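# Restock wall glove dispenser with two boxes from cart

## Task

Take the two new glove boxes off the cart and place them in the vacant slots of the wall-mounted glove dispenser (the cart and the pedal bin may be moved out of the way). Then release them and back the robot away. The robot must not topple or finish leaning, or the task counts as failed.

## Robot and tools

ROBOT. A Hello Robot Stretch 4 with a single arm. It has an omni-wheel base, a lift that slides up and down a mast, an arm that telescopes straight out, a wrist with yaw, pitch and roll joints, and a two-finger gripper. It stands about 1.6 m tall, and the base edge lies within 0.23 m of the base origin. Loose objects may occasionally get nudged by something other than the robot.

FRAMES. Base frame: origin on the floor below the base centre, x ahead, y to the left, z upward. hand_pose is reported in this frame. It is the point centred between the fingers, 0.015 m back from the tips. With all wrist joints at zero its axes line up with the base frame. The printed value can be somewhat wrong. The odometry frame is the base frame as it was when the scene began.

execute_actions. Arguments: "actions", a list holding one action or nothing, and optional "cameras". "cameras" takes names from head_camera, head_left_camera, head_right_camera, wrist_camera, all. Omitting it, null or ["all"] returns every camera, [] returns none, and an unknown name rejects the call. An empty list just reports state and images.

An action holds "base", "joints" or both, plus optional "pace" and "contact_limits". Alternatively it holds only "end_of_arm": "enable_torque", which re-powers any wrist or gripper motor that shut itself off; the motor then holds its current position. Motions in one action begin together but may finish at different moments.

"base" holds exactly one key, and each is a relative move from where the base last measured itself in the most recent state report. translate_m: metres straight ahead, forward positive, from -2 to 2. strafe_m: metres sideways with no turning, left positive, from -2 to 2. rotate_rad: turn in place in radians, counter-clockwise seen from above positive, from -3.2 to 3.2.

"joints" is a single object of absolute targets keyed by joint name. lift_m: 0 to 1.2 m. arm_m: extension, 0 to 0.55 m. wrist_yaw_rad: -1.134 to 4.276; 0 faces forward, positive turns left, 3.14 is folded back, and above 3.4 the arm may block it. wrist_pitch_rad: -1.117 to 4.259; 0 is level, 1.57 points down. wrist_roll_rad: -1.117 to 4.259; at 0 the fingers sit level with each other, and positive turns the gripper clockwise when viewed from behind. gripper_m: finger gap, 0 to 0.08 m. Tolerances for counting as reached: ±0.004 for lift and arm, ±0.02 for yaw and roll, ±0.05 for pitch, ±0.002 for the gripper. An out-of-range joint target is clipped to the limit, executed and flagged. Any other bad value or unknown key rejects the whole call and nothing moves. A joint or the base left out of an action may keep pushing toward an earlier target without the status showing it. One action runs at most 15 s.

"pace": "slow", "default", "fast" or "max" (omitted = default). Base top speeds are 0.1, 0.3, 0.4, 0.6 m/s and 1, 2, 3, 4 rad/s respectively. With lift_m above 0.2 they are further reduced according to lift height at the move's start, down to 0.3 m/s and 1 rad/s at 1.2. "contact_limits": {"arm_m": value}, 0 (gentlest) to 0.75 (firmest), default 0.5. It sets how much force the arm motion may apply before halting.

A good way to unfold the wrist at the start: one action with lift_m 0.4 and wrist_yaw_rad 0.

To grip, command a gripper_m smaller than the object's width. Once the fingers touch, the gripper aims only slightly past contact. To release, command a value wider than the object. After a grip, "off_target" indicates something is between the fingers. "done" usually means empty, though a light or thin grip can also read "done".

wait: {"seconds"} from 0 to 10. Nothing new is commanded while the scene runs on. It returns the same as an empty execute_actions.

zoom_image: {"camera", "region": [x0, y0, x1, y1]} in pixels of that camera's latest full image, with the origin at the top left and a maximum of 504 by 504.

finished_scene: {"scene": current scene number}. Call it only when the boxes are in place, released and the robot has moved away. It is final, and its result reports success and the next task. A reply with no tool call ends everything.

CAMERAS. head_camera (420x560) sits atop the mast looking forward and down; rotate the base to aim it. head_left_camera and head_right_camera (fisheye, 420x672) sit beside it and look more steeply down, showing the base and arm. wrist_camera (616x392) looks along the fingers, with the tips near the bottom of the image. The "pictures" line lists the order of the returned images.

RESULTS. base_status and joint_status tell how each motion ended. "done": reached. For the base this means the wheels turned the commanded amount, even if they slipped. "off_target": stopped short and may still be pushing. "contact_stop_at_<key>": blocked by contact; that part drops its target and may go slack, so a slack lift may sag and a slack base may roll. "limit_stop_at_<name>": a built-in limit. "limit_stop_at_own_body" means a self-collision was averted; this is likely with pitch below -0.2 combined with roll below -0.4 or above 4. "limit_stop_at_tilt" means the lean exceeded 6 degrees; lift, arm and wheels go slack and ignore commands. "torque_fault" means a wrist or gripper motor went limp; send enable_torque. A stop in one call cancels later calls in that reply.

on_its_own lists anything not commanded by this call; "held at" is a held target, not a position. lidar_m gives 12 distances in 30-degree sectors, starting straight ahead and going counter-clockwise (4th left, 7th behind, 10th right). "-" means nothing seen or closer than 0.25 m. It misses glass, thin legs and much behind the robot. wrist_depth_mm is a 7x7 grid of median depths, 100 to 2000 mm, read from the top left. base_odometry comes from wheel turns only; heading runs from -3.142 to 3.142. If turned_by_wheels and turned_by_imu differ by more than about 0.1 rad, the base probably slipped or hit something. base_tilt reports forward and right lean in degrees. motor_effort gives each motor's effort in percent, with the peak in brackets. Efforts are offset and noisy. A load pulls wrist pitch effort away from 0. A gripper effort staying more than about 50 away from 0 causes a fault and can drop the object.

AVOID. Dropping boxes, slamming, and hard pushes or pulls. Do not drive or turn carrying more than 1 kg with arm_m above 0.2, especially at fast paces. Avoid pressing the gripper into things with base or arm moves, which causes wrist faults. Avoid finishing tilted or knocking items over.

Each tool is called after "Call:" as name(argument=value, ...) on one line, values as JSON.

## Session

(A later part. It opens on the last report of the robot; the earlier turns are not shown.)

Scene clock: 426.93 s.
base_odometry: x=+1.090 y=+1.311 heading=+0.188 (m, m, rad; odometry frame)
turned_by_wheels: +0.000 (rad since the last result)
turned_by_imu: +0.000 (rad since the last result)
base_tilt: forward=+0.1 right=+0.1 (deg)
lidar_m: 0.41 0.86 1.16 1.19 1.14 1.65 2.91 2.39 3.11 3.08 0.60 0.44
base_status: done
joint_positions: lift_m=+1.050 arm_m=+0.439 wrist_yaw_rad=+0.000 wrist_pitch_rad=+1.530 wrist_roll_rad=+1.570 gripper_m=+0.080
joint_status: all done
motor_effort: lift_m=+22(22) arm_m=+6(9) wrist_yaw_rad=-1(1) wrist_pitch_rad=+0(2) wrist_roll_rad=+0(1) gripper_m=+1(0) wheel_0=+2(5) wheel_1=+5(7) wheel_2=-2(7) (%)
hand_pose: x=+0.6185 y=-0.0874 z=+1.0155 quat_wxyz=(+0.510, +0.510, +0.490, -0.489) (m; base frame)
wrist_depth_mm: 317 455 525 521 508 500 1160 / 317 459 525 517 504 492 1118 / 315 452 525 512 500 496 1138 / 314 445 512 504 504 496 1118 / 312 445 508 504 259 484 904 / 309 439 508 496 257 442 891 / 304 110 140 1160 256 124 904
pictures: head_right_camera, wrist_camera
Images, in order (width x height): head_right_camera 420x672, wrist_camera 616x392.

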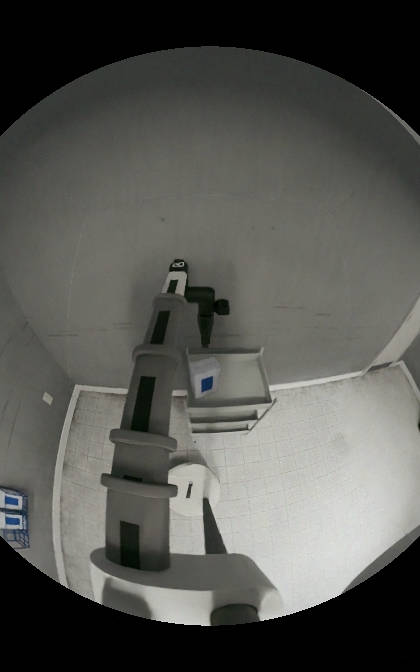

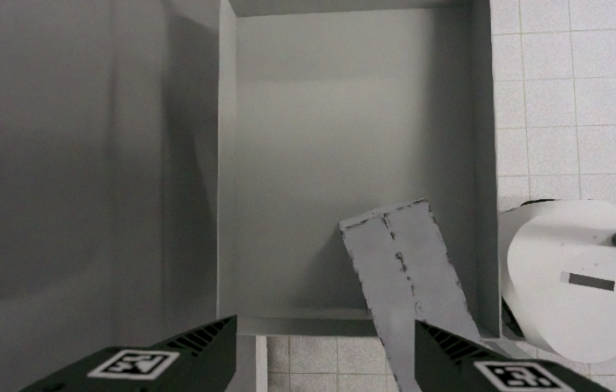

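Call:
execute_actions(actions=[{"base":{"strafe_m":0.005},"joints":{"arm_m":0.377,"lift_m":0.98,"wrist_roll_rad":1.22}}], cameras=["wrist_camera"])

Scene clock: 438.13 s.
base_odometry: x=+1.089 y=+1.316 heading=+0.188 (m, m, rad; odometry frame)
turned_by_wheels: +0.000 (rad since the last result)
turned_by_imu: +0.000 (rad since the last result)
base_tilt: forward=-0.1 right=+0.0 (deg)
lidar_m: 0.40 0.85 1.16 1.18 1.13 1.65 2.89 2.39 3.10 3.08 0.61 0.43
base_status: done
joint_positions: lift_m=+0.980 arm_m=+0.378 wrist_yaw_rad=+0.000 wrist_pitch_rad=+1.530 wrist_roll_rad=+1.220 gripper_m=+0.080
joint_status: all done
motor_effort: lift_m=+18(22) arm_m=-7(7) wrist_yaw_rad=+0(0) wrist_pitch_rad=-1(0) wrist_roll_rad=-2(4) gripper_m=+1(2) wheel_0=+1(7) wheel_1=-2(12) wheel_2=+0(1) (%)
hand_pose: x=+0.5577 y=-0.0874 z=+0.9459 quat_wxyz=(+0.591, +0.413, +0.568, -0.397) (m; base frame)
wrist_depth_mm: 319 418 459 452 439 433 1060 / 332 452 452 445 436 430 1060 / 353 488 445 442 436 424 1078 / 375 484 445 198 430 424 1042 / 402 445 445 195 427 421 1060 / 424 609 433 193 421 854 820 / 445 110 140 192 190 124 809
pictures: wrist_camera
Images, in order (width x height): wrist_camera 616x392.

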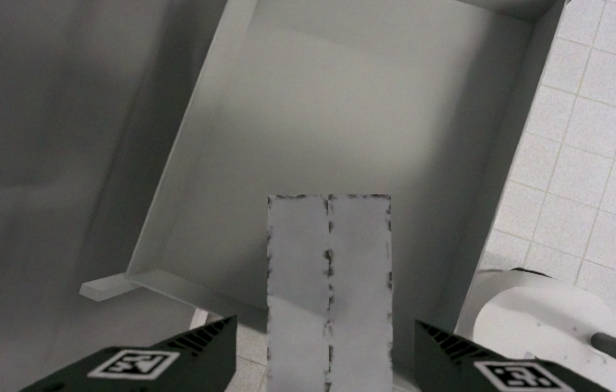

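Call:
execute_actions(actions=[{"joints":{"lift_m":0.927}}], cameras=[])

Call:
execute_actions(actions=[{"joints":{"gripper_m":0.045}}], cameras=["wrist_camera"])

Call:
execute_actions(actions=[{"joints":{"lift_m":1.05}}], cameras=[])

Call:
execute_actions(actions=[{"base":{"translate_m":-0.8},"joints":{"arm_m":0.2}}], cameras=[])

Call:
execute_actions(actions=[{"base":{"rotate_rad":1.6},"joints":{"wrist_roll_rad":1.57}}], cameras=[])

Call:
execute_actions(actions=[{"base":{"translate_m":0.41},"joints":{"arm_m":0.4,"lift_m":1.02}}], cameras=["wrist_camera","head_right_camera"])

Scene clock: 451.47 s.
base_odometry: x=+1.089 y=+1.316 heading=+0.188 (m, m, rad; odometry frame)
turned_by_wheels: +0.000 (rad since the last result)
turned_by_imu: +0.000 (rad since the last result)
base_tilt: forward=+0.1 right=+0.0 (deg)
lidar_m: 0.40 0.83 1.15 1.16 1.12 1.64 2.90 2.40 3.11 3.09 0.61 0.44
base_status: not commanded
joint_positions: lift_m=+0.927 arm_m=+0.378 wrist_yaw_rad=+0.000 wrist_pitch_rad=+1.530 wrist_roll_rad=+1.220 gripper_m=+0.080
joint_status: all done
motor_effort: lift_m=+17(16) arm_m=-6(7) wrist_yaw_rad=+0(2) wrist_pitch_rad=-1(0) wrist_roll_rad=-3(3) gripper_m=+1(3) wheel_0=+1(1) wheel_1=-2(2) wheel_2=+0(0) (%)
hand_pose: x=+0.5577 y=-0.0874 z=+0.8929 quat_wxyz=(+0.591, +0.413, +0.568, -0.397) (m; base frame)
wrist_depth_mm: 317 424 399 394 389 379 375 / 330 436 397 397 387 375 373 / 353 433 397 387 382 375 1008 / 373 394 392 145 375 368 1008 / 399 394 392 143 140 370 976 / 397 392 349 141 140 366 788 / 445 110 141 140 138 125 768
pictures: none
No camera images: the call's "cameras" was empty. Leave "cameras" out to get every camera's image.

Scene clock: 452.47 s.
base_odometry: x=+1.089 y=+1.316 heading=+0.188 (m, m, rad; odometry frame)
turned_by_wheels: +0.000 (rad since the last result)
turned_by_imu: +0.000 (rad since the last result)
base_tilt: forward=-0.1 right=+0.1 (deg)
lidar_m: 0.40 0.86 1.13 1.17 1.14 1.65 2.90 2.39 3.12 3.09 0.60 0.44
base_status: not commanded
joint_positions: lift_m=+0.927 arm_m=+0.378 wrist_yaw_rad=+0.000 wrist_pitch_rad=+1.530 wrist_roll_rad=+1.220 gripper_m=+0.058
joint_status: gripper_m off_target (ended at +0.058, target +0.045)
on_its_own: gripper_m is held at +0.054, not at your +0.045, by its contact guard: the fingers met something
motor_effort: lift_m=+17(17) arm_m=-6(6) wrist_yaw_rad=-2(0) wrist_pitch_rad=-2(2) wrist_roll_rad=-1(4) gripper_m=-26(29) wheel_0=+1(1) wheel_1=-2(2) wheel_2=+0(0) (%)
hand_pose: x=+0.5577 y=-0.0874 z=+0.8929 quat_wxyz=(+0.591, +0.413, +0.568, -0.397) (m; base frame)
wrist_depth_mm: 319 421 402 394 389 379 375 / 330 436 399 394 384 375 373 / 355 430 397 389 384 377 1008 / 375 394 394 144 377 370 991 / 399 394 389 142 140 370 991 / 399 394 351 142 139 366 788 / 469 585 132 140 137 307 768
pictures: wrist_camera
Images, in order (width x height): wrist_camera 616x392.

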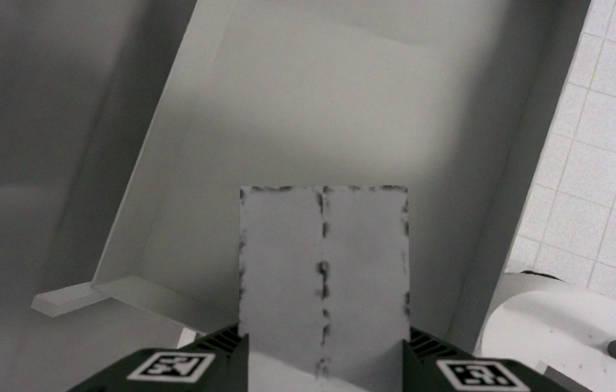

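Scene clock: 454.03 s.
base_odometry: x=+1.089 y=+1.316 heading=+0.188 (m, m, rad; odometry frame)
turned_by_wheels: +0.000 (rad since the last result)
turned_by_imu: +0.000 (rad since the last result)
base_tilt: forward=+0.0 right=+0.0 (deg)
lidar_m: 0.40 0.85 1.14 1.18 1.12 1.63 2.89 2.38 3.09 3.09 0.61 0.44
base_status: not commanded
joint_positions: lift_m=+1.050 arm_m=+0.378 wrist_yaw_rad=+0.000 wrist_pitch_rad=+1.530 wrist_roll_rad=+1.220 gripper_m=+0.058
joint_status: all done
on_its_own: gripper_m is held at +0.054, not at your +0.045, by its contact guard: the fingers met something
motor_effort: lift_m=+25(26) arm_m=-6(6) wrist_yaw_rad=+0(2) wrist_pitch_rad=-1(2) wrist_roll_rad=-3(3) gripper_m=-25(26) wheel_0=+1(1) wheel_1=-2(2) wheel_2=+0(0) (%)
hand_pose: x=+0.5577 y=-0.0874 z=+1.0153 quat_wxyz=(+0.591, +0.413, +0.568, -0.397) (m; base frame)
wrist_depth_mm: 319 418 564 517 508 484 1160 / 332 455 554 521 508 500 1138 / 351 496 517 512 500 492 1138 / 375 539 512 146 500 1138 1118 / 404 535 512 144 142 1118 1098 / 430 654 904 142 140 917 891 / 469 585 132 141 138 904 891
pictures: none
No camera images: the call's "cameras" was empty. Leave "cameras" out to get every camera's image.

Scene clock: 458.17 s.
base_odometry: x=+0.303 y=+1.167 heading=+0.187 (m, m, rad; odometry frame)
turned_by_wheels: +0.000 (rad since the last result)
turned_by_imu: +0.000 (rad since the last result)
base_tilt: forward=+0.0 right=+0.0 (deg)
lidar_m: 0.33 1.69 1.11 1.04 1.17 1.58 2.10 1.65 2.04 3.08 2.45 0.35
base_status: done
joint_positions: lift_m=+1.050 arm_m=+0.201 wrist_yaw_rad=+0.000 wrist_pitch_rad=+1.531 wrist_roll_rad=+1.220 gripper_m=+0.058
joint_status: all done
on_its_own: gripper_m is held at +0.054, not at your +0.045, by its contact guard: the fingers met something
motor_effort: lift_m=+24(25) arm_m=-6(8) wrist_yaw_rad=+0(1) wrist_pitch_rad=-2(2) wrist_roll_rad=-2(2) gripper_m=-25(26) wheel_0=-2(8) wheel_1=-4(10) wheel_2=+1(11) (%)
hand_pose: x=+0.3806 y=-0.0874 z=+1.0154 quat_wxyz=(+0.591, +0.413, +0.568, -0.397) (m; base frame)
wrist_depth_mm: 1138 1229 1255 1229 1205 1138 1138 / 1138 1281 1229 1205 1205 1160 1138 / 1160 1255 1205 1205 1160 1138 1160 / 1255 1255 1205 146 1160 1138 1118 / 1229 1229 1182 144 143 1118 1118 / 1255 1229 1205 142 140 917 1098 / 1205 1205 132 141 138 891 1098
pictures: none
No camera images: the call's "cameras" was empty. Leave "cameras" out to get every camera's image.

Scene clock: 460.57 s.
base_odometry: x=+0.303 y=+1.167 heading=+1.787 (m, m, rad; odometry frame)
turned_by_wheels: +1.599 (rad since the last result)
turned_by_imu: +1.566 (rad since the last result)
base_tilt: forward=+0.1 right=+0.0 (deg)
lidar_m: 0.34 1.18 1.60 2.08 1.67 2.09 3.13 2.37 1.25 1.21 1.68 0.34
base_status: done
joint_positions: lift_m=+1.050 arm_m=+0.201 wrist_yaw_rad=+0.000 wrist_pitch_rad=+1.530 wrist_roll_rad=+1.570 gripper_m=+0.058
joint_status: all done
on_its_own: gripper_m is held at +0.054, not at your +0.045, by its contact guard: the fingers met something
motor_effort: lift_m=+24(24) arm_m=-6(6) wrist_yaw_rad=+0(0) wrist_pitch_rad=+0(2) wrist_roll_rad=+0(3) gripper_m=-26(27) wheel_0=-1(8) wheel_1=-4(10) wheel_2=-2(5) (%)
hand_pose: x=+0.3807 y=-0.0874 z=+1.0154 quat_wxyz=(+0.510, +0.510, +0.490, -0.489) (m; base frame)
wrist_depth_mm: 991 1255 1229 1205 1205 1205 1160 / 1008 1255 1229 1205 1182 1160 1098 / 991 1255 1229 1205 1182 1138 1118 / 976 1229 1281 146 1160 1118 1118 / 991 1205 1205 144 142 904 917 / 1008 1229 1182 142 140 917 1078 / 991 1182 132 141 138 904 1098
pictures: none
No camera images: the call's "cameras" was empty. Leave "cameras" out to get every camera's image.

Scene clock: 463.43 s.
base_odometry: x=+0.215 y=+1.568 heading=+1.787 (m, m, rad; odometry frame)
turned_by_wheels: +0.001 (rad since the last result)
turned_by_imu: +0.000 (rad since the last result)
base_tilt: forward=+0.0 right=+0.0 (deg)
lidar_m: 0.53 0.76 1.03 2.07 1.89 2.11 3.70 2.38 1.28 1.62 1.09 0.58
base_status: done
joint_positions: lift_m=+1.020 arm_m=+0.399 wrist_yaw_rad=+0.000 wrist_pitch_rad=+1.530 wrist_roll_rad=+1.570 gripper_m=+0.058
joint_status: all done
on_its_own: gripper_m is held at +0.054, not at your +0.045, by its contact guard: the fingers met something
motor_effort: lift_m=+20(21) arm_m=+6(8) wrist_yaw_rad=-1(0) wrist_pitch_rad=-1(5) wrist_roll_rad=+0(0) gripper_m=-24(26) wheel_0=+1(6) wheel_1=+4(9) wheel_2=+1(9) (%)
hand_pose: x=+0.5784 y=-0.0874 z=+0.9857 quat_wxyz=(+0.510, +0.510, +0.490, -0.489) (m; base frame)
wrist_depth_mm: 234 336 421 1182 1205 1118 1098 / 234 336 433 1138 1138 1098 1098 / 235 336 413 1160 1138 1118 1098 / 234 336 442 146 1118 1118 1078 / 235 336 488 144 143 946 878 / 234 334 488 142 140 1008 866 / 234 283 132 141 138 1078 891
pictures: head_right_camera, wrist_camera
Images, in order (width x height): head_right_camera 420x672, wrist_camera 616x392.

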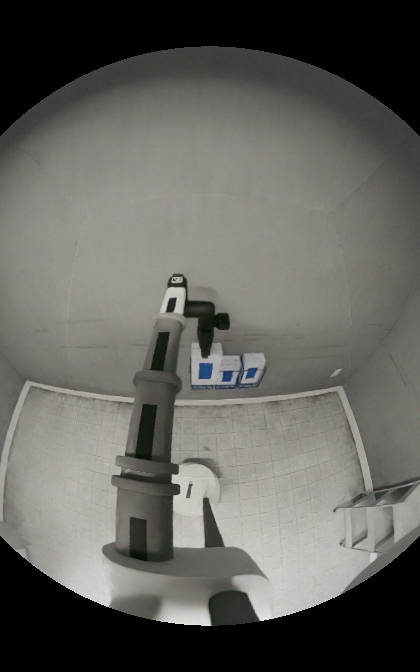

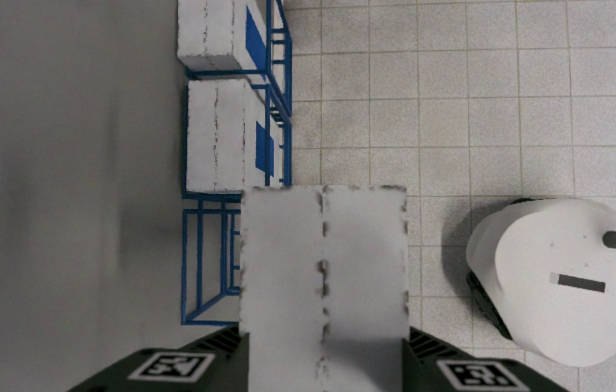

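Call:
execute_actions(actions=[{"base":{"strafe_m":0.011},"joints":{"arm_m":0.503},"pace":"slow"}], cameras=[])

Call:
execute_actions(actions=[{"joints":{"lift_m":0.96},"pace":"slow"}], cameras=["wrist_camera","head_right_camera"])

Call:
zoom_image(camera="head_right_camera", region=[170,310,260,400])

Scene clock: 476.03 s.
base_odometry: x=+0.205 y=+1.565 heading=+1.787 (m, m, rad; odometry frame)
turned_by_wheels: +0.000 (rad since the last result)
turned_by_imu: +0.000 (rad since the last result)
base_tilt: forward=+0.1 right=+0.1 (deg)
lidar_m: 0.62 0.77 1.04 2.08 1.89 2.06 3.71 2.39 1.29 1.63 1.09 0.67
base_status: done
joint_positions: lift_m=+1.020 arm_m=+0.502 wrist_yaw_rad=+0.000 wrist_pitch_rad=+1.530 wrist_roll_rad=+1.570 gripper_m=+0.058
joint_status: all done
on_its_own: gripper_m is held at +0.054, not at your +0.045, by its contact guard: the fingers met something
motor_effort: lift_m=+20(20) arm_m=+7(8) wrist_yaw_rad=+0(0) wrist_pitch_rad=-1(1) wrist_roll_rad=-3(0) gripper_m=-25(26) wheel_0=-2(7) wheel_1=+4(9) wheel_2=+0(0) (%)
hand_pose: x=+0.6814 y=-0.0874 z=+0.9857 quat_wxyz=(+0.510, +0.510, +0.490, -0.489) (m; base frame)
wrist_depth_mm: 110 152 267 413 1160 1118 1098 / 111 152 267 407 1138 1118 1098 / 111 153 267 404 1138 1138 1098 / 111 152 241 146 1138 1118 1078 / 111 152 221 144 143 1098 904 / 111 152 219 142 140 1098 866 / 110 128 132 140 138 1098 1078
pictures: none
No camera images: the call's "cameras" was empty. Leave "cameras" out to get every camera's image.

Scene clock: 477.40 s.
base_odometry: x=+0.205 y=+1.565 heading=+1.787 (m, m, rad; odometry frame)
turned_by_wheels: +0.000 (rad since the last result)
turned_by_imu: +0.000 (rad since the last result)
base_tilt: forward=+0.0 right=+0.1 (deg)
lidar_m: 0.63 0.77 1.03 2.08 1.88 2.08 3.68 2.39 1.30 1.62 1.06 0.68
base_status: not commanded
joint_positions: lift_m=+0.961 arm_m=+0.502 wrist_yaw_rad=+0.000 wrist_pitch_rad=+1.530 wrist_roll_rad=+1.570 gripper_m=+0.058
joint_status: all done
on_its_own: gripper_m is held at +0.054, not at your +0.045, by its contact guard: the fingers met something
motor_effort: lift_m=+13(19) arm_m=+7(7) wrist_yaw_rad=-1(2) wrist_pitch_rad=-1(1) wrist_roll_rad=-1(1) gripper_m=-27(27) wheel_0=-2(2) wheel_1=+4(4) wheel_2=+0(0) (%)
hand_pose: x=+0.6814 y=-0.0874 z=+0.9263 quat_wxyz=(+0.510, +0.510, +0.490, -0.489) (m; base frame)
wrist_depth_mm: 112 150 260 373 1078 1078 1042 / 109 150 259 347 1098 1078 1042 / 109 150 262 345 1078 1060 1042 / 109 150 236 145 1078 1060 1042 / 109 150 215 143 141 1025 820 / 109 150 215 141 138 1025 831 / 109 126 132 139 136 1025 1008
pictures: head_right_camera, wrist_camera
Images, in order (width x height): head_right_camera 420x672, wrist_camera 616x392.

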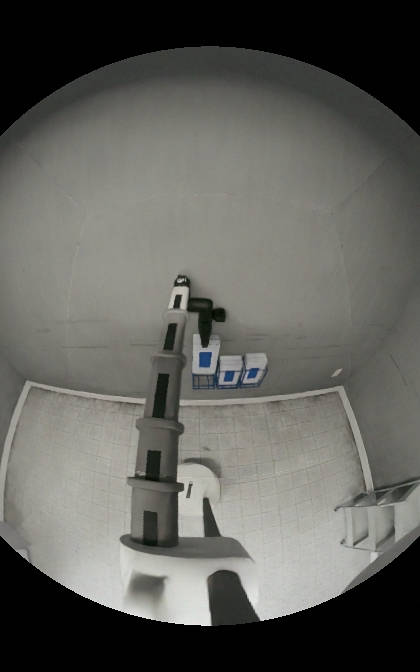

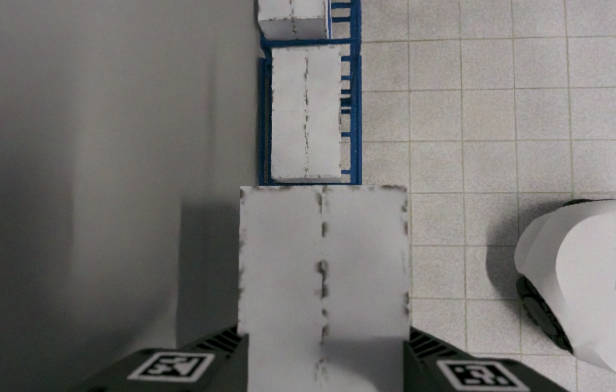

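Region (170, 310, 260, 400) of head_right_camera's 420x672 image, scaled by 5.600, with more detail than that image has.

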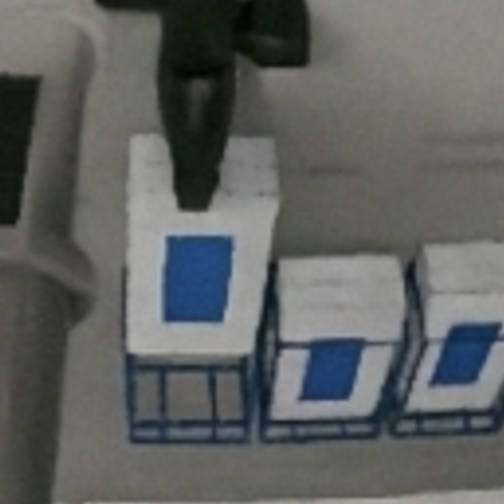

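Call:
execute_actions(actions=[{"joints":{"lift_m":0.975},"pace":"slow"}], cameras=[])

Call:
execute_actions(actions=[{"base":{"strafe_m":-0.003},"joints":{"arm_m":0.515,"wrist_pitch_rad":1.515},"pace":"slow"}], cameras=[])

Call:
execute_actions(actions=[{"joints":{"lift_m":0.945},"pace":"slow"}], cameras=["head_right_camera"])

Call:
zoom_image(camera="head_right_camera", region=[170,310,260,400])

Scene clock: 489.97 s.
base_odometry: x=+0.205 y=+1.565 heading=+1.787 (m, m, rad; odometry frame)
turned_by_wheels: +0.000 (rad since the last result)
turned_by_imu: +0.000 (rad since the last result)
base_tilt: forward=+0.1 right=+0.1 (deg)
lidar_m: 0.63 0.75 1.04 2.07 1.90 2.10 3.67 2.37 1.27 1.62 1.08 0.68
base_status: not commanded
joint_positions: lift_m=+0.975 arm_m=+0.502 wrist_yaw_rad=+0.000 wrist_pitch_rad=+1.530 wrist_roll_rad=+1.570 gripper_m=+0.058
joint_status: all done
on_its_own: gripper_m is held at +0.054, not at your +0.045, by its contact guard: the fingers met something
motor_effort: lift_m=+25(25) arm_m=+7(7) wrist_yaw_rad=+0(0) wrist_pitch_rad=+0(0) wrist_roll_rad=+0(1) gripper_m=-25(24) wheel_0=-2(2) wheel_1=+4(4) wheel_2=+0(0) (%)
hand_pose: x=+0.6814 y=-0.0874 z=+0.9403 quat_wxyz=(+0.510, +0.510, +0.490, -0.489) (m; base frame)
wrist_depth_mm: 111 152 266 392 1118 1078 1060 / 111 152 266 359 1098 1060 1042 / 111 153 267 357 1098 1060 1042 / 111 153 241 146 1078 1060 1060 / 111 153 220 144 143 1042 820 / 110 152 219 143 141 1042 831 / 110 127 133 141 138 1042 1008
pictures: none
No camera images: the call's "cameras" was empty. Leave "cameras" out to get every camera's image.

Scene clock: 490.93 s.
base_odometry: x=+0.208 y=+1.566 heading=+1.787 (m, m, rad; odometry frame)
turned_by_wheels: +0.000 (rad since the last result)
turned_by_imu: +0.000 (rad since the last result)
base_tilt: forward=+0.0 right=+0.0 (deg)
lidar_m: 0.63 0.76 1.03 2.06 1.89 2.10 3.70 2.37 1.28 1.62 1.09 0.67
base_status: done
joint_positions: lift_m=+0.975 arm_m=+0.513 wrist_yaw_rad=-0.002 wrist_pitch_rad=+1.518 wrist_roll_rad=+1.570 gripper_m=+0.058
joint_status: all done
on_its_own: gripper_m is held at +0.054, not at your +0.045, by its contact guard: the fingers met something
motor_effort: lift_m=+24(25) arm_m=+9(9) wrist_yaw_rad=+4(5) wrist_pitch_rad=-8(9) wrist_roll_rad=+0(0) gripper_m=-25(26) wheel_0=+3(5) wheel_1=-6(6) wheel_2=+0(2) (%)
hand_pose: x=+0.6955 y=-0.0874 z=+0.9405 quat_wxyz=(+0.513, +0.513, +0.486, -0.487) (m; base frame)
wrist_depth_mm: - 128 222 382 1118 1078 1078 / - 129 223 359 1098 1098 1060 / - 129 222 357 1078 1060 1042 / - 129 202 146 1060 1098 1042 / - 129 183 144 143 1042 820 / - 128 183 142 140 1060 831 / - 112 133 141 138 1042 1008
pictures: none
No camera images: the call's "cameras" was empty. Leave "cameras" out to get every camera's image.

Scene clock: 492.00 s.
base_odometry: x=+0.208 y=+1.566 heading=+1.787 (m, m, rad; odometry frame)
turned_by_wheels: +0.000 (rad since the last result)
turned_by_imu: +0.000 (rad since the last result)
base_tilt: forward=+0.0 right=+0.0 (deg)
lidar_m: 0.62 0.75 1.04 2.06 1.88 2.09 3.68 2.37 1.28 1.62 1.09 0.69
base_status: not commanded
joint_positions: lift_m=+0.945 arm_m=+0.513 wrist_yaw_rad=-0.003 wrist_pitch_rad=+1.518 wrist_roll_rad=+1.570 gripper_m=+0.058
joint_status: all done
on_its_own: gripper_m is held at +0.054, not at your +0.045, by its contact guard: the fingers met something
motor_effort: lift_m=+17(23) arm_m=+8(9) wrist_yaw_rad=+8(8) wrist_pitch_rad=-8(9) wrist_roll_rad=-1(1) gripper_m=-25(25) wheel_0=+3(3) wheel_1=-5(6) wheel_2=+0(0) (%)
hand_pose: x=+0.6954 y=-0.0875 z=+0.9111 quat_wxyz=(+0.513, +0.514, +0.486, -0.487) (m; base frame)
wrist_depth_mm: - 129 223 343 1078 1042 1042 / - 129 223 332 1060 1042 1025 / - 129 221 327 1060 1042 991 / - 129 202 147 1042 1042 1008 / - 129 183 144 144 1025 820 / - 128 183 142 140 1008 820 / - 112 132 140 138 1008 991
pictures: head_right_camera
Images, in order (width x height): head_right_camera 420x672.

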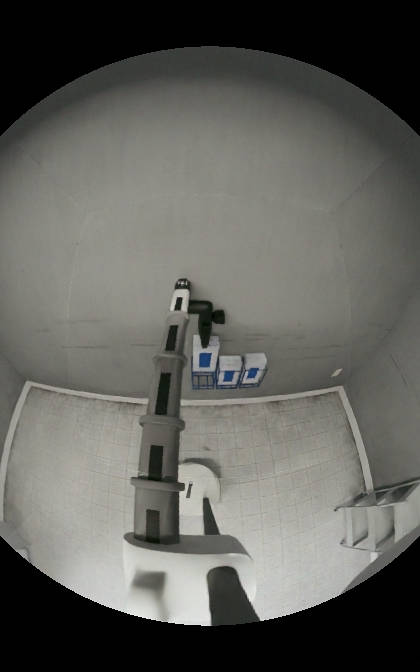

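Region (170, 310, 260, 400) of head_right_camera's 420x672 image, scaled by 5.600, with more detail than that image has.

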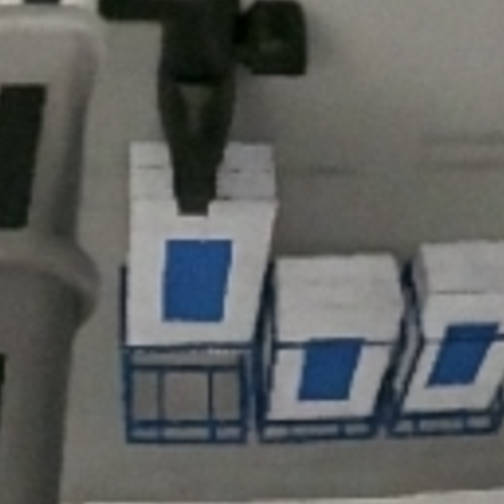

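Call:
execute_actions(actions=[{"joints":{"lift_m":0.86,"arm_m":0.508},"pace":"slow"}], cameras=["head_right_camera","wrist_camera"])

Call:
zoom_image(camera="head_right_camera", region=[170,310,260,400])

Scene clock: 498.03 s.
base_odometry: x=+0.208 y=+1.566 heading=+1.787 (m, m, rad; odometry frame)
turned_by_wheels: +0.000 (rad since the last result)
turned_by_imu: +0.000 (rad since the last result)
base_tilt: forward=+0.1 right=+0.1 (deg)
lidar_m: 0.64 0.77 1.04 2.07 1.88 2.08 3.70 2.37 1.29 1.63 1.09 0.69
base_status: not commanded
joint_positions: lift_m=+0.860 arm_m=+0.509 wrist_yaw_rad=-0.001 wrist_pitch_rad=+1.516 wrist_roll_rad=+1.570 gripper_m=+0.058
joint_status: all done
on_its_own: gripper_m is held at +0.054, not at your +0.045, by its contact guard: the fingers met something
motor_effort: lift_m=+19(18) arm_m=-7(7) wrist_yaw_rad=+0(9) wrist_pitch_rad=-3(8) wrist_roll_rad=-2(0) gripper_m=-25(24) wheel_0=+3(3) wheel_1=-5(5) wheel_2=+0(0) (%)
hand_pose: x=+0.6917 y=-0.0874 z=+0.8259 quat_wxyz=(+0.514, +0.513, +0.486, -0.486) (m; base frame)
wrist_depth_mm: 106 135 232 243 991 960 946 / 106 135 233 241 976 946 931 / 106 135 232 239 960 960 946 / 106 135 210 147 960 946 946 / 106 135 192 145 144 946 809 / 106 134 191 143 141 931 798 / 103 114 132 141 138 917 904
pictures: head_right_camera, wrist_camera
Images, in order (width x height): head_right_camera 420x672, wrist_camera 616x392.

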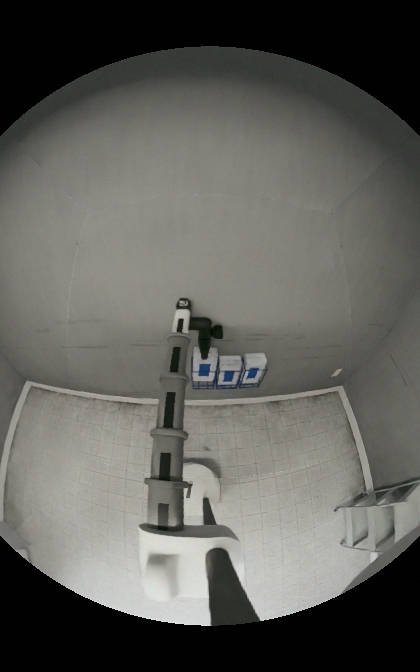

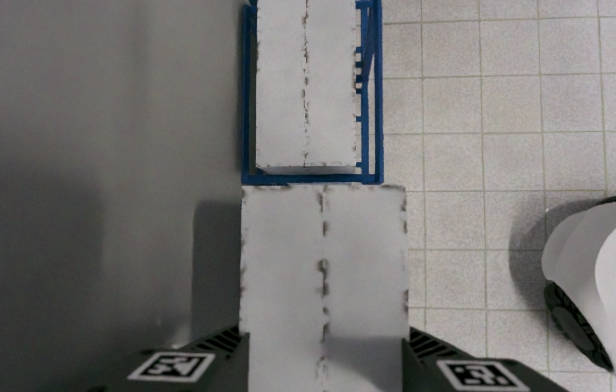

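Region (170, 310, 260, 400) of head_right_camera's 420x672 image, scaled by 5.600, with more detail than that image has.

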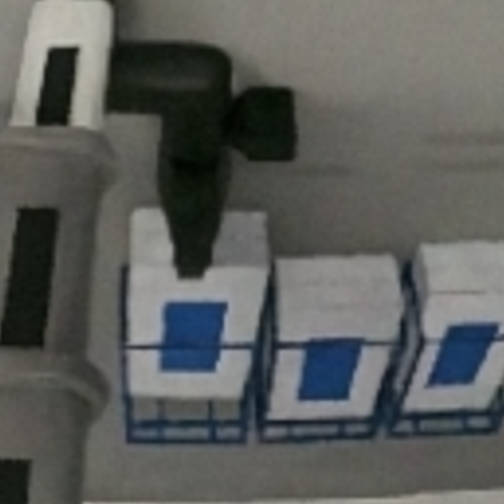

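Call:
execute_actions(actions=[{"base":{"strafe_m":-0.004},"joints":{"lift_m":0.82},"pace":"slow"}], cameras=[])

Call:
execute_actions(actions=[{"joints":{"lift_m":0.79},"pace":"slow"}], cameras=["head_right_camera","wrist_camera"])

Scene clock: 506.77 s.
base_odometry: x=+0.211 y=+1.567 heading=+1.787 (m, m, rad; odometry frame)
turned_by_wheels: +0.000 (rad since the last result)
turned_by_imu: +0.000 (rad since the last result)
base_tilt: forward=+0.0 right=+0.1 (deg)
lidar_m: 0.62 0.76 1.05 2.08 1.88 2.09 3.70 2.37 1.28 1.62 1.10 0.69
base_status: done
joint_positions: lift_m=+0.820 arm_m=+0.509 wrist_yaw_rad=-0.001 wrist_pitch_rad=+1.516 wrist_roll_rad=+1.570 gripper_m=+0.058
joint_status: all done
on_its_own: gripper_m is held at +0.054, not at your +0.045, by its contact guard: the fingers met something
motor_effort: lift_m=+19(20) arm_m=-6(7) wrist_yaw_rad=+2(2) wrist_pitch_rad=-3(3) wrist_roll_rad=-2(0) gripper_m=-26(25) wheel_0=+2(7) wheel_1=-6(9) wheel_2=+0(1) (%)
hand_pose: x=+0.6917 y=-0.0874 z=+0.7859 quat_wxyz=(+0.514, +0.513, +0.486, -0.486) (m; base frame)
wrist_depth_mm: 106 134 206 202 931 931 904 / 106 135 205 201 917 917 891 / 106 135 202 199 931 917 891 / 106 135 211 151 917 904 878 / 105 135 192 147 146 891 820 / 106 134 191 144 143 891 809 / 103 113 132 141 138 878 866
pictures: none
No camera images: the call's "cameras" was empty. Leave "cameras" out to get every camera's image.

Scene clock: 507.83 s.
base_odometry: x=+0.211 y=+1.567 heading=+1.787 (m, m, rad; odometry frame)
turned_by_wheels: +0.000 (rad since the last result)
turned_by_imu: +0.000 (rad since the last result)
base_tilt: forward=+0.0 right=+0.1 (deg)
lidar_m: 0.63 0.76 1.02 2.09 1.89 2.09 3.71 2.40 1.28 1.62 1.09 0.68
base_status: not commanded
joint_positions: lift_m=+0.791 arm_m=+0.509 wrist_yaw_rad=+0.000 wrist_pitch_rad=+1.516 wrist_roll_rad=+1.570 gripper_m=+0.058
joint_status: all done
on_its_own: gripper_m is held at +0.054, not at your +0.045, by its contact guard: the fingers met something
motor_effort: lift_m=+12(19) arm_m=-6(7) wrist_yaw_rad=+1(1) wrist_pitch_rad=-4(4) wrist_roll_rad=-1(1) gripper_m=-25(26) wheel_0=+3(3) wheel_1=-5(5) wheel_2=+0(0) (%)
hand_pose: x=+0.6916 y=-0.0874 z=+0.7565 quat_wxyz=(+0.514, +0.513, +0.486, -0.486) (m; base frame)
wrist_depth_mm: 104 132 180 176 904 891 878 / 105 133 179 175 917 891 891 / 105 132 189 174 904 904 878 / 105 133 206 151 206 866 854 / 105 132 188 147 146 878 854 / 104 132 187 143 141 878 842 / 102 112 132 139 136 854 842
pictures: head_right_camera, wrist_camera
Images, in order (width x height): head_right_camera 420x672, wrist_camera 616x392.

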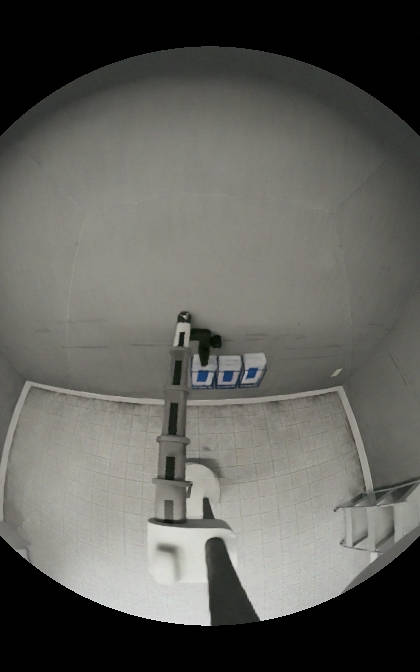

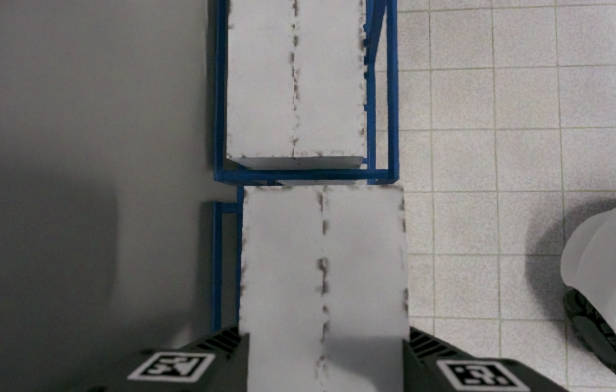

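Call:
execute_actions(actions=[{"joints":{"gripper_m":0.066},"pace":"slow"}], cameras=[])

Call:
execute_actions(actions=[{"joints":{"lift_m":0.84}}], cameras=[])

Call:
execute_actions(actions=[{"base":{"strafe_m":0.025},"joints":{"arm_m":0.05,"gripper_m":0},"pace":"fast"}], cameras=[])

Call:
execute_actions(actions=[{"joints":{"lift_m":0.385,"wrist_pitch_rad":0,"wrist_roll_rad":0},"pace":"fast"}], cameras=["wrist_camera"])

Call:
execute_actions(actions=[{"joints":{"arm_m":0.25}}], cameras=["wrist_camera"])

Scene clock: 522.80 s.
base_odometry: x=+0.211 y=+1.567 heading=+1.787 (m, m, rad; odometry frame)
turned_by_wheels: +0.000 (rad since the last result)
turned_by_imu: +0.000 (rad since the last result)
base_tilt: forward=+0.0 right=+0.0 (deg)
lidar_m: 0.64 0.76 1.04 2.09 1.87 2.09 3.70 2.39 1.29 1.62 1.09 0.67
base_status: not commanded
joint_positions: lift_m=+0.790 arm_m=+0.509 wrist_yaw_rad=+0.000 wrist_pitch_rad=+1.515 wrist_roll_rad=+1.570 gripper_m=+0.066
joint_status: all done
motor_effort: lift_m=+17(17) arm_m=-6(7) wrist_yaw_rad=+0(0) wrist_pitch_rad=-2(4) wrist_roll_rad=-2(1) gripper_m=+1(26) wheel_0=+3(3) wheel_1=-5(5) wheel_2=+0(0) (%)
hand_pose: x=+0.6918 y=-0.0874 z=+0.7561 quat_wxyz=(+0.514, +0.513, +0.486, -0.486) (m; base frame)
wrist_depth_mm: 105 134 177 173 917 878 878 / 105 134 176 172 904 904 866 / 105 134 190 171 904 878 866 / 105 134 208 147 362 866 854 / 105 134 191 142 141 866 866 / 105 133 190 138 137 878 842 / - 112 132 134 132 136 842
pictures: none
No camera images: the call's "cameras" was empty. Leave "cameras" out to get every camera's image.

Scene clock: 523.90 s.
base_odometry: x=+0.211 y=+1.567 heading=+1.787 (m, m, rad; odometry frame)
turned_by_wheels: +0.000 (rad since the last result)
turned_by_imu: +0.000 (rad since the last result)
base_tilt: forward=+0.0 right=+0.1 (deg)
lidar_m: 0.63 0.77 1.03 2.08 1.86 2.10 3.70 2.36 1.29 1.63 1.08 0.67
base_status: not commanded
joint_positions: lift_m=+0.840 arm_m=+0.509 wrist_yaw_rad=+0.000 wrist_pitch_rad=+1.515 wrist_roll_rad=+1.570 gripper_m=+0.066
joint_status: all done
motor_effort: lift_m=+23(25) arm_m=-6(6) wrist_yaw_rad=+0(0) wrist_pitch_rad=-2(2) wrist_roll_rad=+0(0) gripper_m=+2(2) wheel_0=+2(3) wheel_1=-5(5) wheel_2=+0(0) (%)
hand_pose: x=+0.6918 y=-0.0874 z=+0.8057 quat_wxyz=(+0.514, +0.513, +0.486, -0.486) (m; base frame)
wrist_depth_mm: 105 134 229 224 976 931 917 / 105 134 225 223 946 931 931 / 106 134 223 220 946 917 904 / 106 134 229 198 946 946 917 / 106 134 230 191 946 931 842 / 105 134 208 186 931 917 809 / - 112 132 181 177 136 904
pictures: none
No camera images: the call's "cameras" was empty. Leave "cameras" out to get every camera's image.

Scene clock: 525.93 s.
base_odometry: x=+0.187 y=+1.562 heading=+1.787 (m, m, rad; odometry frame)
turned_by_wheels: +0.000 (rad since the last result)
turned_by_imu: +0.000 (rad since the last result)
base_tilt: forward=+0.0 right=+0.0 (deg)
lidar_m: 0.64 0.76 1.02 2.05 1.86 2.04 3.70 2.39 1.30 1.64 1.08 0.67
base_status: done
joint_positions: lift_m=+0.840 arm_m=+0.051 wrist_yaw_rad=+0.000 wrist_pitch_rad=+1.516 wrist_roll_rad=+1.570 gripper_m=+0.000
joint_status: all done
motor_effort: lift_m=+22(23) arm_m=-6(8) wrist_yaw_rad=-1(0) wrist_pitch_rad=-2(2) wrist_roll_rad=-3(1) gripper_m=-2(0) wheel_0=-1(10) wheel_1=+3(11) wheel_2=+0(1) (%)
hand_pose: x=+0.2338 y=-0.0874 z=+0.8057 quat_wxyz=(+0.514, +0.514, +0.486, -0.486) (m; base frame)
wrist_depth_mm: 661 931 1042 1008 960 931 946 / 654 931 1008 976 976 946 931 / 654 931 991 976 960 931 904 / 654 917 1025 991 931 917 904 / 654 931 976 960 741 707 549 / 654 904 976 946 741 707 878 / 654 917 976 123 715 723 891
pictures: none
No camera images: the call's "cameras" was empty. Leave "cameras" out to get every camera's image.

Scene clock: 528.17 s.
base_odometry: x=+0.187 y=+1.562 heading=+1.787 (m, m, rad; odometry frame)
turned_by_wheels: +0.000 (rad since the last result)
turned_by_imu: +0.000 (rad since the last result)
base_tilt: forward=+0.1 right=+0.2 (deg)
lidar_m: 0.64 0.75 1.03 2.06 1.88 2.06 3.71 2.40 1.29 1.63 1.08 0.66
base_status: not commanded
joint_positions: lift_m=+0.385 arm_m=+0.051 wrist_yaw_rad=+0.000 wrist_pitch_rad=+0.004 wrist_roll_rad=+0.000 gripper_m=+0.000
joint_status: all done
motor_effort: lift_m=+18(20) arm_m=-6(7) wrist_yaw_rad=+0(1) wrist_pitch_rad=-11(16) wrist_roll_rad=-3(8) gripper_m=-2(2) wheel_0=-1(1) wheel_1=+3(3) wheel_2=+0(0) (%)
hand_pose: x=+0.4346 y=-0.0875 z=+0.5627 quat_wxyz=(+1.000, +0.000, +0.002, +0.000) (m; base frame)
wrist_depth_mm: 496 492 488 488 488 484 480 / 496 492 492 379 382 480 477 / 492 484 484 379 379 389 389 / 484 488 484 377 382 389 389 / 480 480 480 377 377 387 387 / 480 480 477 452 387 384 375 / 484 477 473 123 469 469 466
pictures: wrist_camera
Images, in order (width x height): wrist_camera 616x392.

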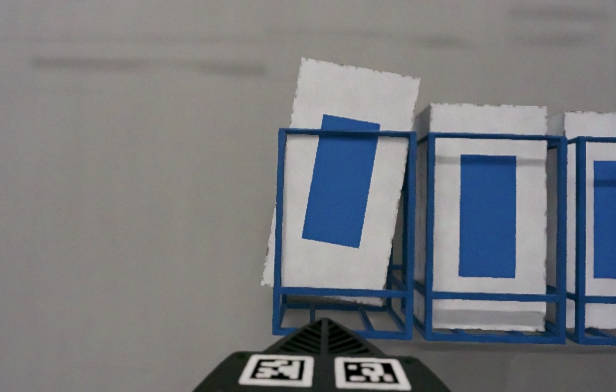

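Scene clock: 529.87 s.
base_odometry: x=+0.187 y=+1.562 heading=+1.787 (m, m, rad; odometry frame)
turned_by_wheels: +0.000 (rad since the last result)
turned_by_imu: +0.000 (rad since the last result)
base_tilt: forward=+0.0 right=+0.1 (deg)
lidar_m: 0.63 0.76 1.05 2.05 1.85 2.07 3.71 2.42 1.30 1.65 1.10 0.67
base_status: not commanded
joint_positions: lift_m=+0.385 arm_m=+0.249 wrist_yaw_rad=+0.000 wrist_pitch_rad=+0.003 wrist_roll_rad=+0.000 gripper_m=+0.000
joint_status: all done
motor_effort: lift_m=+18(18) arm_m=+7(6) wrist_yaw_rad=+0(0) wrist_pitch_rad=-10(11) wrist_roll_rad=-2(2) gripper_m=-1(1) wheel_0=-1(1) wheel_1=+3(3) wheel_2=+1(0) (%)
hand_pose: x=+0.6324 y=-0.0874 z=+0.5627 quat_wxyz=(+1.000, +0.000, +0.002, +0.000) (m; base frame)
wrist_depth_mm: 290 289 286 182 181 181 195 / 287 286 285 181 181 179 180 / 287 286 282 181 180 180 182 / 286 281 282 180 180 179 181 / 283 282 180 180 179 179 180 / 281 279 179 179 178 203 179 / 281 279 179 123 178 190 176
pictures: wrist_camera
Images, in order (width x height): wrist_camera 616x392.

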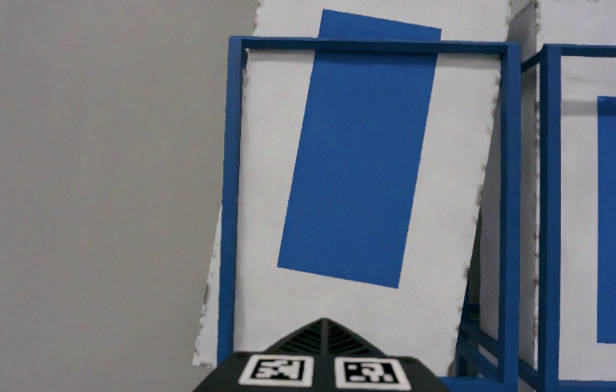

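Call:
execute_actions(actions=[{"joints":{"arm_m":0.311},"pace":"slow"}], cameras=[])

Call:
execute_actions(actions=[{"base":{"strafe_m":-0.035},"joints":{"lift_m":0.392},"pace":"slow"}], cameras=["wrist_camera"])

Call:
execute_actions(actions=[{"joints":{"arm_m":0.2},"pace":"slow"}], cameras=["wrist_camera"])

Scene clock: 538.03 s.
base_odometry: x=+0.187 y=+1.561 heading=+1.787 (m, m, rad; odometry frame)
turned_by_wheels: +0.000 (rad since the last result)
turned_by_imu: +0.000 (rad since the last result)
base_tilt: forward=+0.0 right=+0.1 (deg)
lidar_m: 0.65 0.76 1.04 2.05 1.86 2.08 3.70 2.41 1.30 1.64 1.08 0.67
base_status: not commanded
joint_positions: lift_m=+0.385 arm_m=+0.308 wrist_yaw_rad=-0.007 wrist_pitch_rad=+0.003 wrist_roll_rad=+0.000 gripper_m=+0.000
joint_status: all done
on_its_own: wrist_yaw_rad is at rest, and its effort (+21) is outside its rest range (-13 to +13)
motor_effort: lift_m=+18(17) arm_m=+17(17) wrist_yaw_rad=+21(20) wrist_pitch_rad=-9(10) wrist_roll_rad=-2(2) gripper_m=-1(2) wheel_0=+3(3) wheel_1=+3(3) wheel_2=-5(4) (%)
hand_pose: x=+0.6908 y=-0.0890 z=+0.5628 quat_wxyz=(+1.000, +0.000, +0.001, -0.004) (m; base frame)
wrist_depth_mm: 229 228 153 153 153 153 173 / 227 227 153 153 153 153 182 / 225 225 152 152 152 152 181 / 224 225 152 152 152 152 180 / 224 223 151 151 151 151 179 / 222 221 151 151 150 213 177 / 221 220 151 123 150 186 176
pictures: none
No camera images: the call's "cameras" was empty. Leave "cameras" out to get every camera's image.

Scene clock: 539.43 s.
base_odometry: x=+0.221 y=+1.568 heading=+1.788 (m, m, rad; odometry frame)
turned_by_wheels: +0.001 (rad since the last result)
turned_by_imu: +0.002 (rad since the last result)
base_tilt: forward=-0.1 right=+0.0 (deg)
lidar_m: 0.65 0.76 1.05 2.08 1.89 2.11 3.70 2.37 1.28 1.60 1.08 0.69
base_status: done
joint_positions: lift_m=+0.392 arm_m=+0.308 wrist_yaw_rad=+0.001 wrist_pitch_rad=+0.007 wrist_roll_rad=+0.000 gripper_m=+0.000
joint_status: all done
motor_effort: lift_m=+24(25) arm_m=+17(17) wrist_yaw_rad=-3(20) wrist_pitch_rad=-21(26) wrist_roll_rad=-2(3) gripper_m=-2(3) wheel_0=+21(22) wheel_1=+3(4) wheel_2=-5(5) (%)
hand_pose: x=+0.6917 y=-0.0872 z=+0.5684 quat_wxyz=(+1.000, +0.000, +0.003, +0.000) (m; base frame)
wrist_depth_mm: 230 151 152 152 153 152 138 / 229 225 153 152 152 152 142 / 228 225 152 151 152 152 141 / 227 224 151 151 151 151 140 / 226 224 151 151 151 151 139 / 225 224 151 151 151 151 138 / 223 222 151 123 151 150 137
pictures: wrist_camera
Images, in order (width x height): wrist_camera 616x392.

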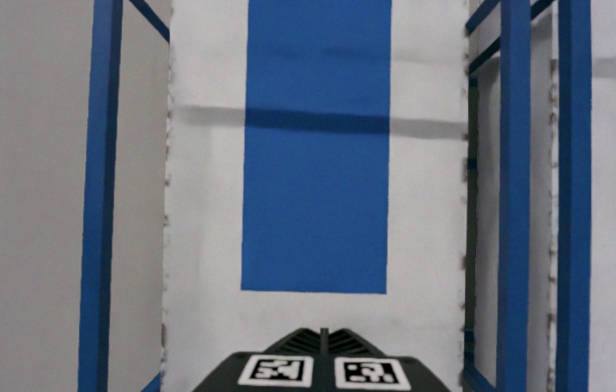

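Scene clock: 541.83 s.
base_odometry: x=+0.221 y=+1.569 heading=+1.787 (m, m, rad; odometry frame)
turned_by_wheels: -0.001 (rad since the last result)
turned_by_imu: -0.001 (rad since the last result)
base_tilt: forward=+0.1 right=+0.0 (deg)
lidar_m: 0.63 0.76 1.04 2.09 1.90 2.11 3.69 2.34 1.28 1.61 1.08 0.68
base_status: not commanded
joint_positions: lift_m=+0.392 arm_m=+0.201 wrist_yaw_rad=+0.000 wrist_pitch_rad=+0.003 wrist_roll_rad=+0.000 gripper_m=+0.000
joint_status: all done
motor_effort: lift_m=+23(24) arm_m=-7(16) wrist_yaw_rad=-1(8) wrist_pitch_rad=-11(21) wrist_roll_rad=-3(2) gripper_m=-1(1) wheel_0=+4(21) wheel_1=+3(3) wheel_2=-3(6) (%)
hand_pose: x=+0.5848 y=-0.0874 z=+0.5692 quat_wxyz=(+1.000, +0.000, +0.002, +0.000) (m; base frame)
wrist_depth_mm: 343 338 336 334 330 332 329 / 340 336 262 262 260 244 243 / 336 334 260 258 258 242 241 / 336 334 259 258 257 241 239 / 330 329 258 256 256 239 238 / 330 329 257 255 255 236 238 / 329 327 220 123 217 236 236
pictures: wrist_camera
Images, in order (width x height): wrist_camera 616x392.

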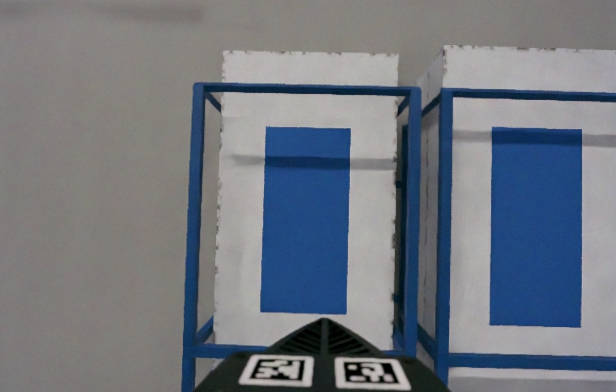

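Call:
execute_actions(actions=[{"base":{"translate_m":-0.5},"joints":{"arm_m":0},"pace":"fast"}], cameras=["wrist_camera"])

Call:
finished_scene(scene=1)

Scene clock: 552.77 s.
base_odometry: x=+0.328 y=+1.080 heading=+1.787 (m, m, rad; odometry frame)
turned_by_wheels: -0.001 (rad since the last result)
turned_by_imu: +0.000 (rad since the last result)
base_tilt: forward=+0.0 right=+0.1 (deg)
lidar_m: 1.13 1.28 1.73 2.10 1.63 2.08 3.03 2.38 1.24 1.18 1.69 1.18
base_status: done
joint_positions: lift_m=+0.392 arm_m=+0.001 wrist_yaw_rad=+0.000 wrist_pitch_rad=+0.003 wrist_roll_rad=+0.000 gripper_m=+0.000
joint_status: all done
motor_effort: lift_m=+22(23) arm_m=-7(7) wrist_yaw_rad=-1(1) wrist_pitch_rad=-9(11) wrist_roll_rad=-3(2) gripper_m=-1(2) wheel_0=-1(8) wheel_1=-4(10) wheel_2=-3(14) (%)
hand_pose: x=+0.3847 y=-0.0874 z=+0.5694 quat_wxyz=(+1.000, +0.000, +0.002, +0.000) (m; base frame)
wrist_depth_mm: 1078 1078 1042 1060 1060 1042 1060 / 1060 1060 1060 1060 1025 1042 1042 / 1042 1060 1078 1078 1042 1025 1025 / 1042 1060 1042 976 946 1008 1025 / 1060 1060 1025 960 946 1025 1025 / 1042 1025 1042 1025 1008 991 1025 / 1042 1042 1025 123 1008 1008 1008
pictures: wrist_camera
Images, in order (width x height): wrist_camera 616x392.

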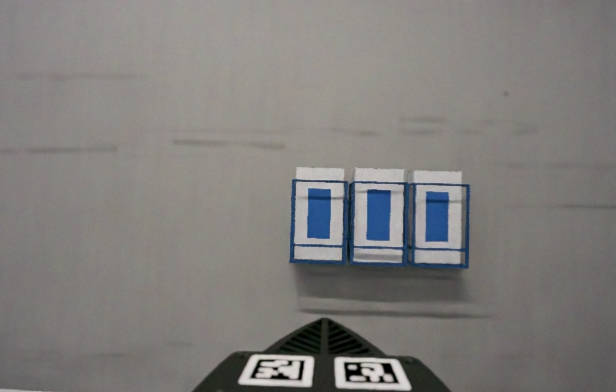

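The scene is finished: the task was done.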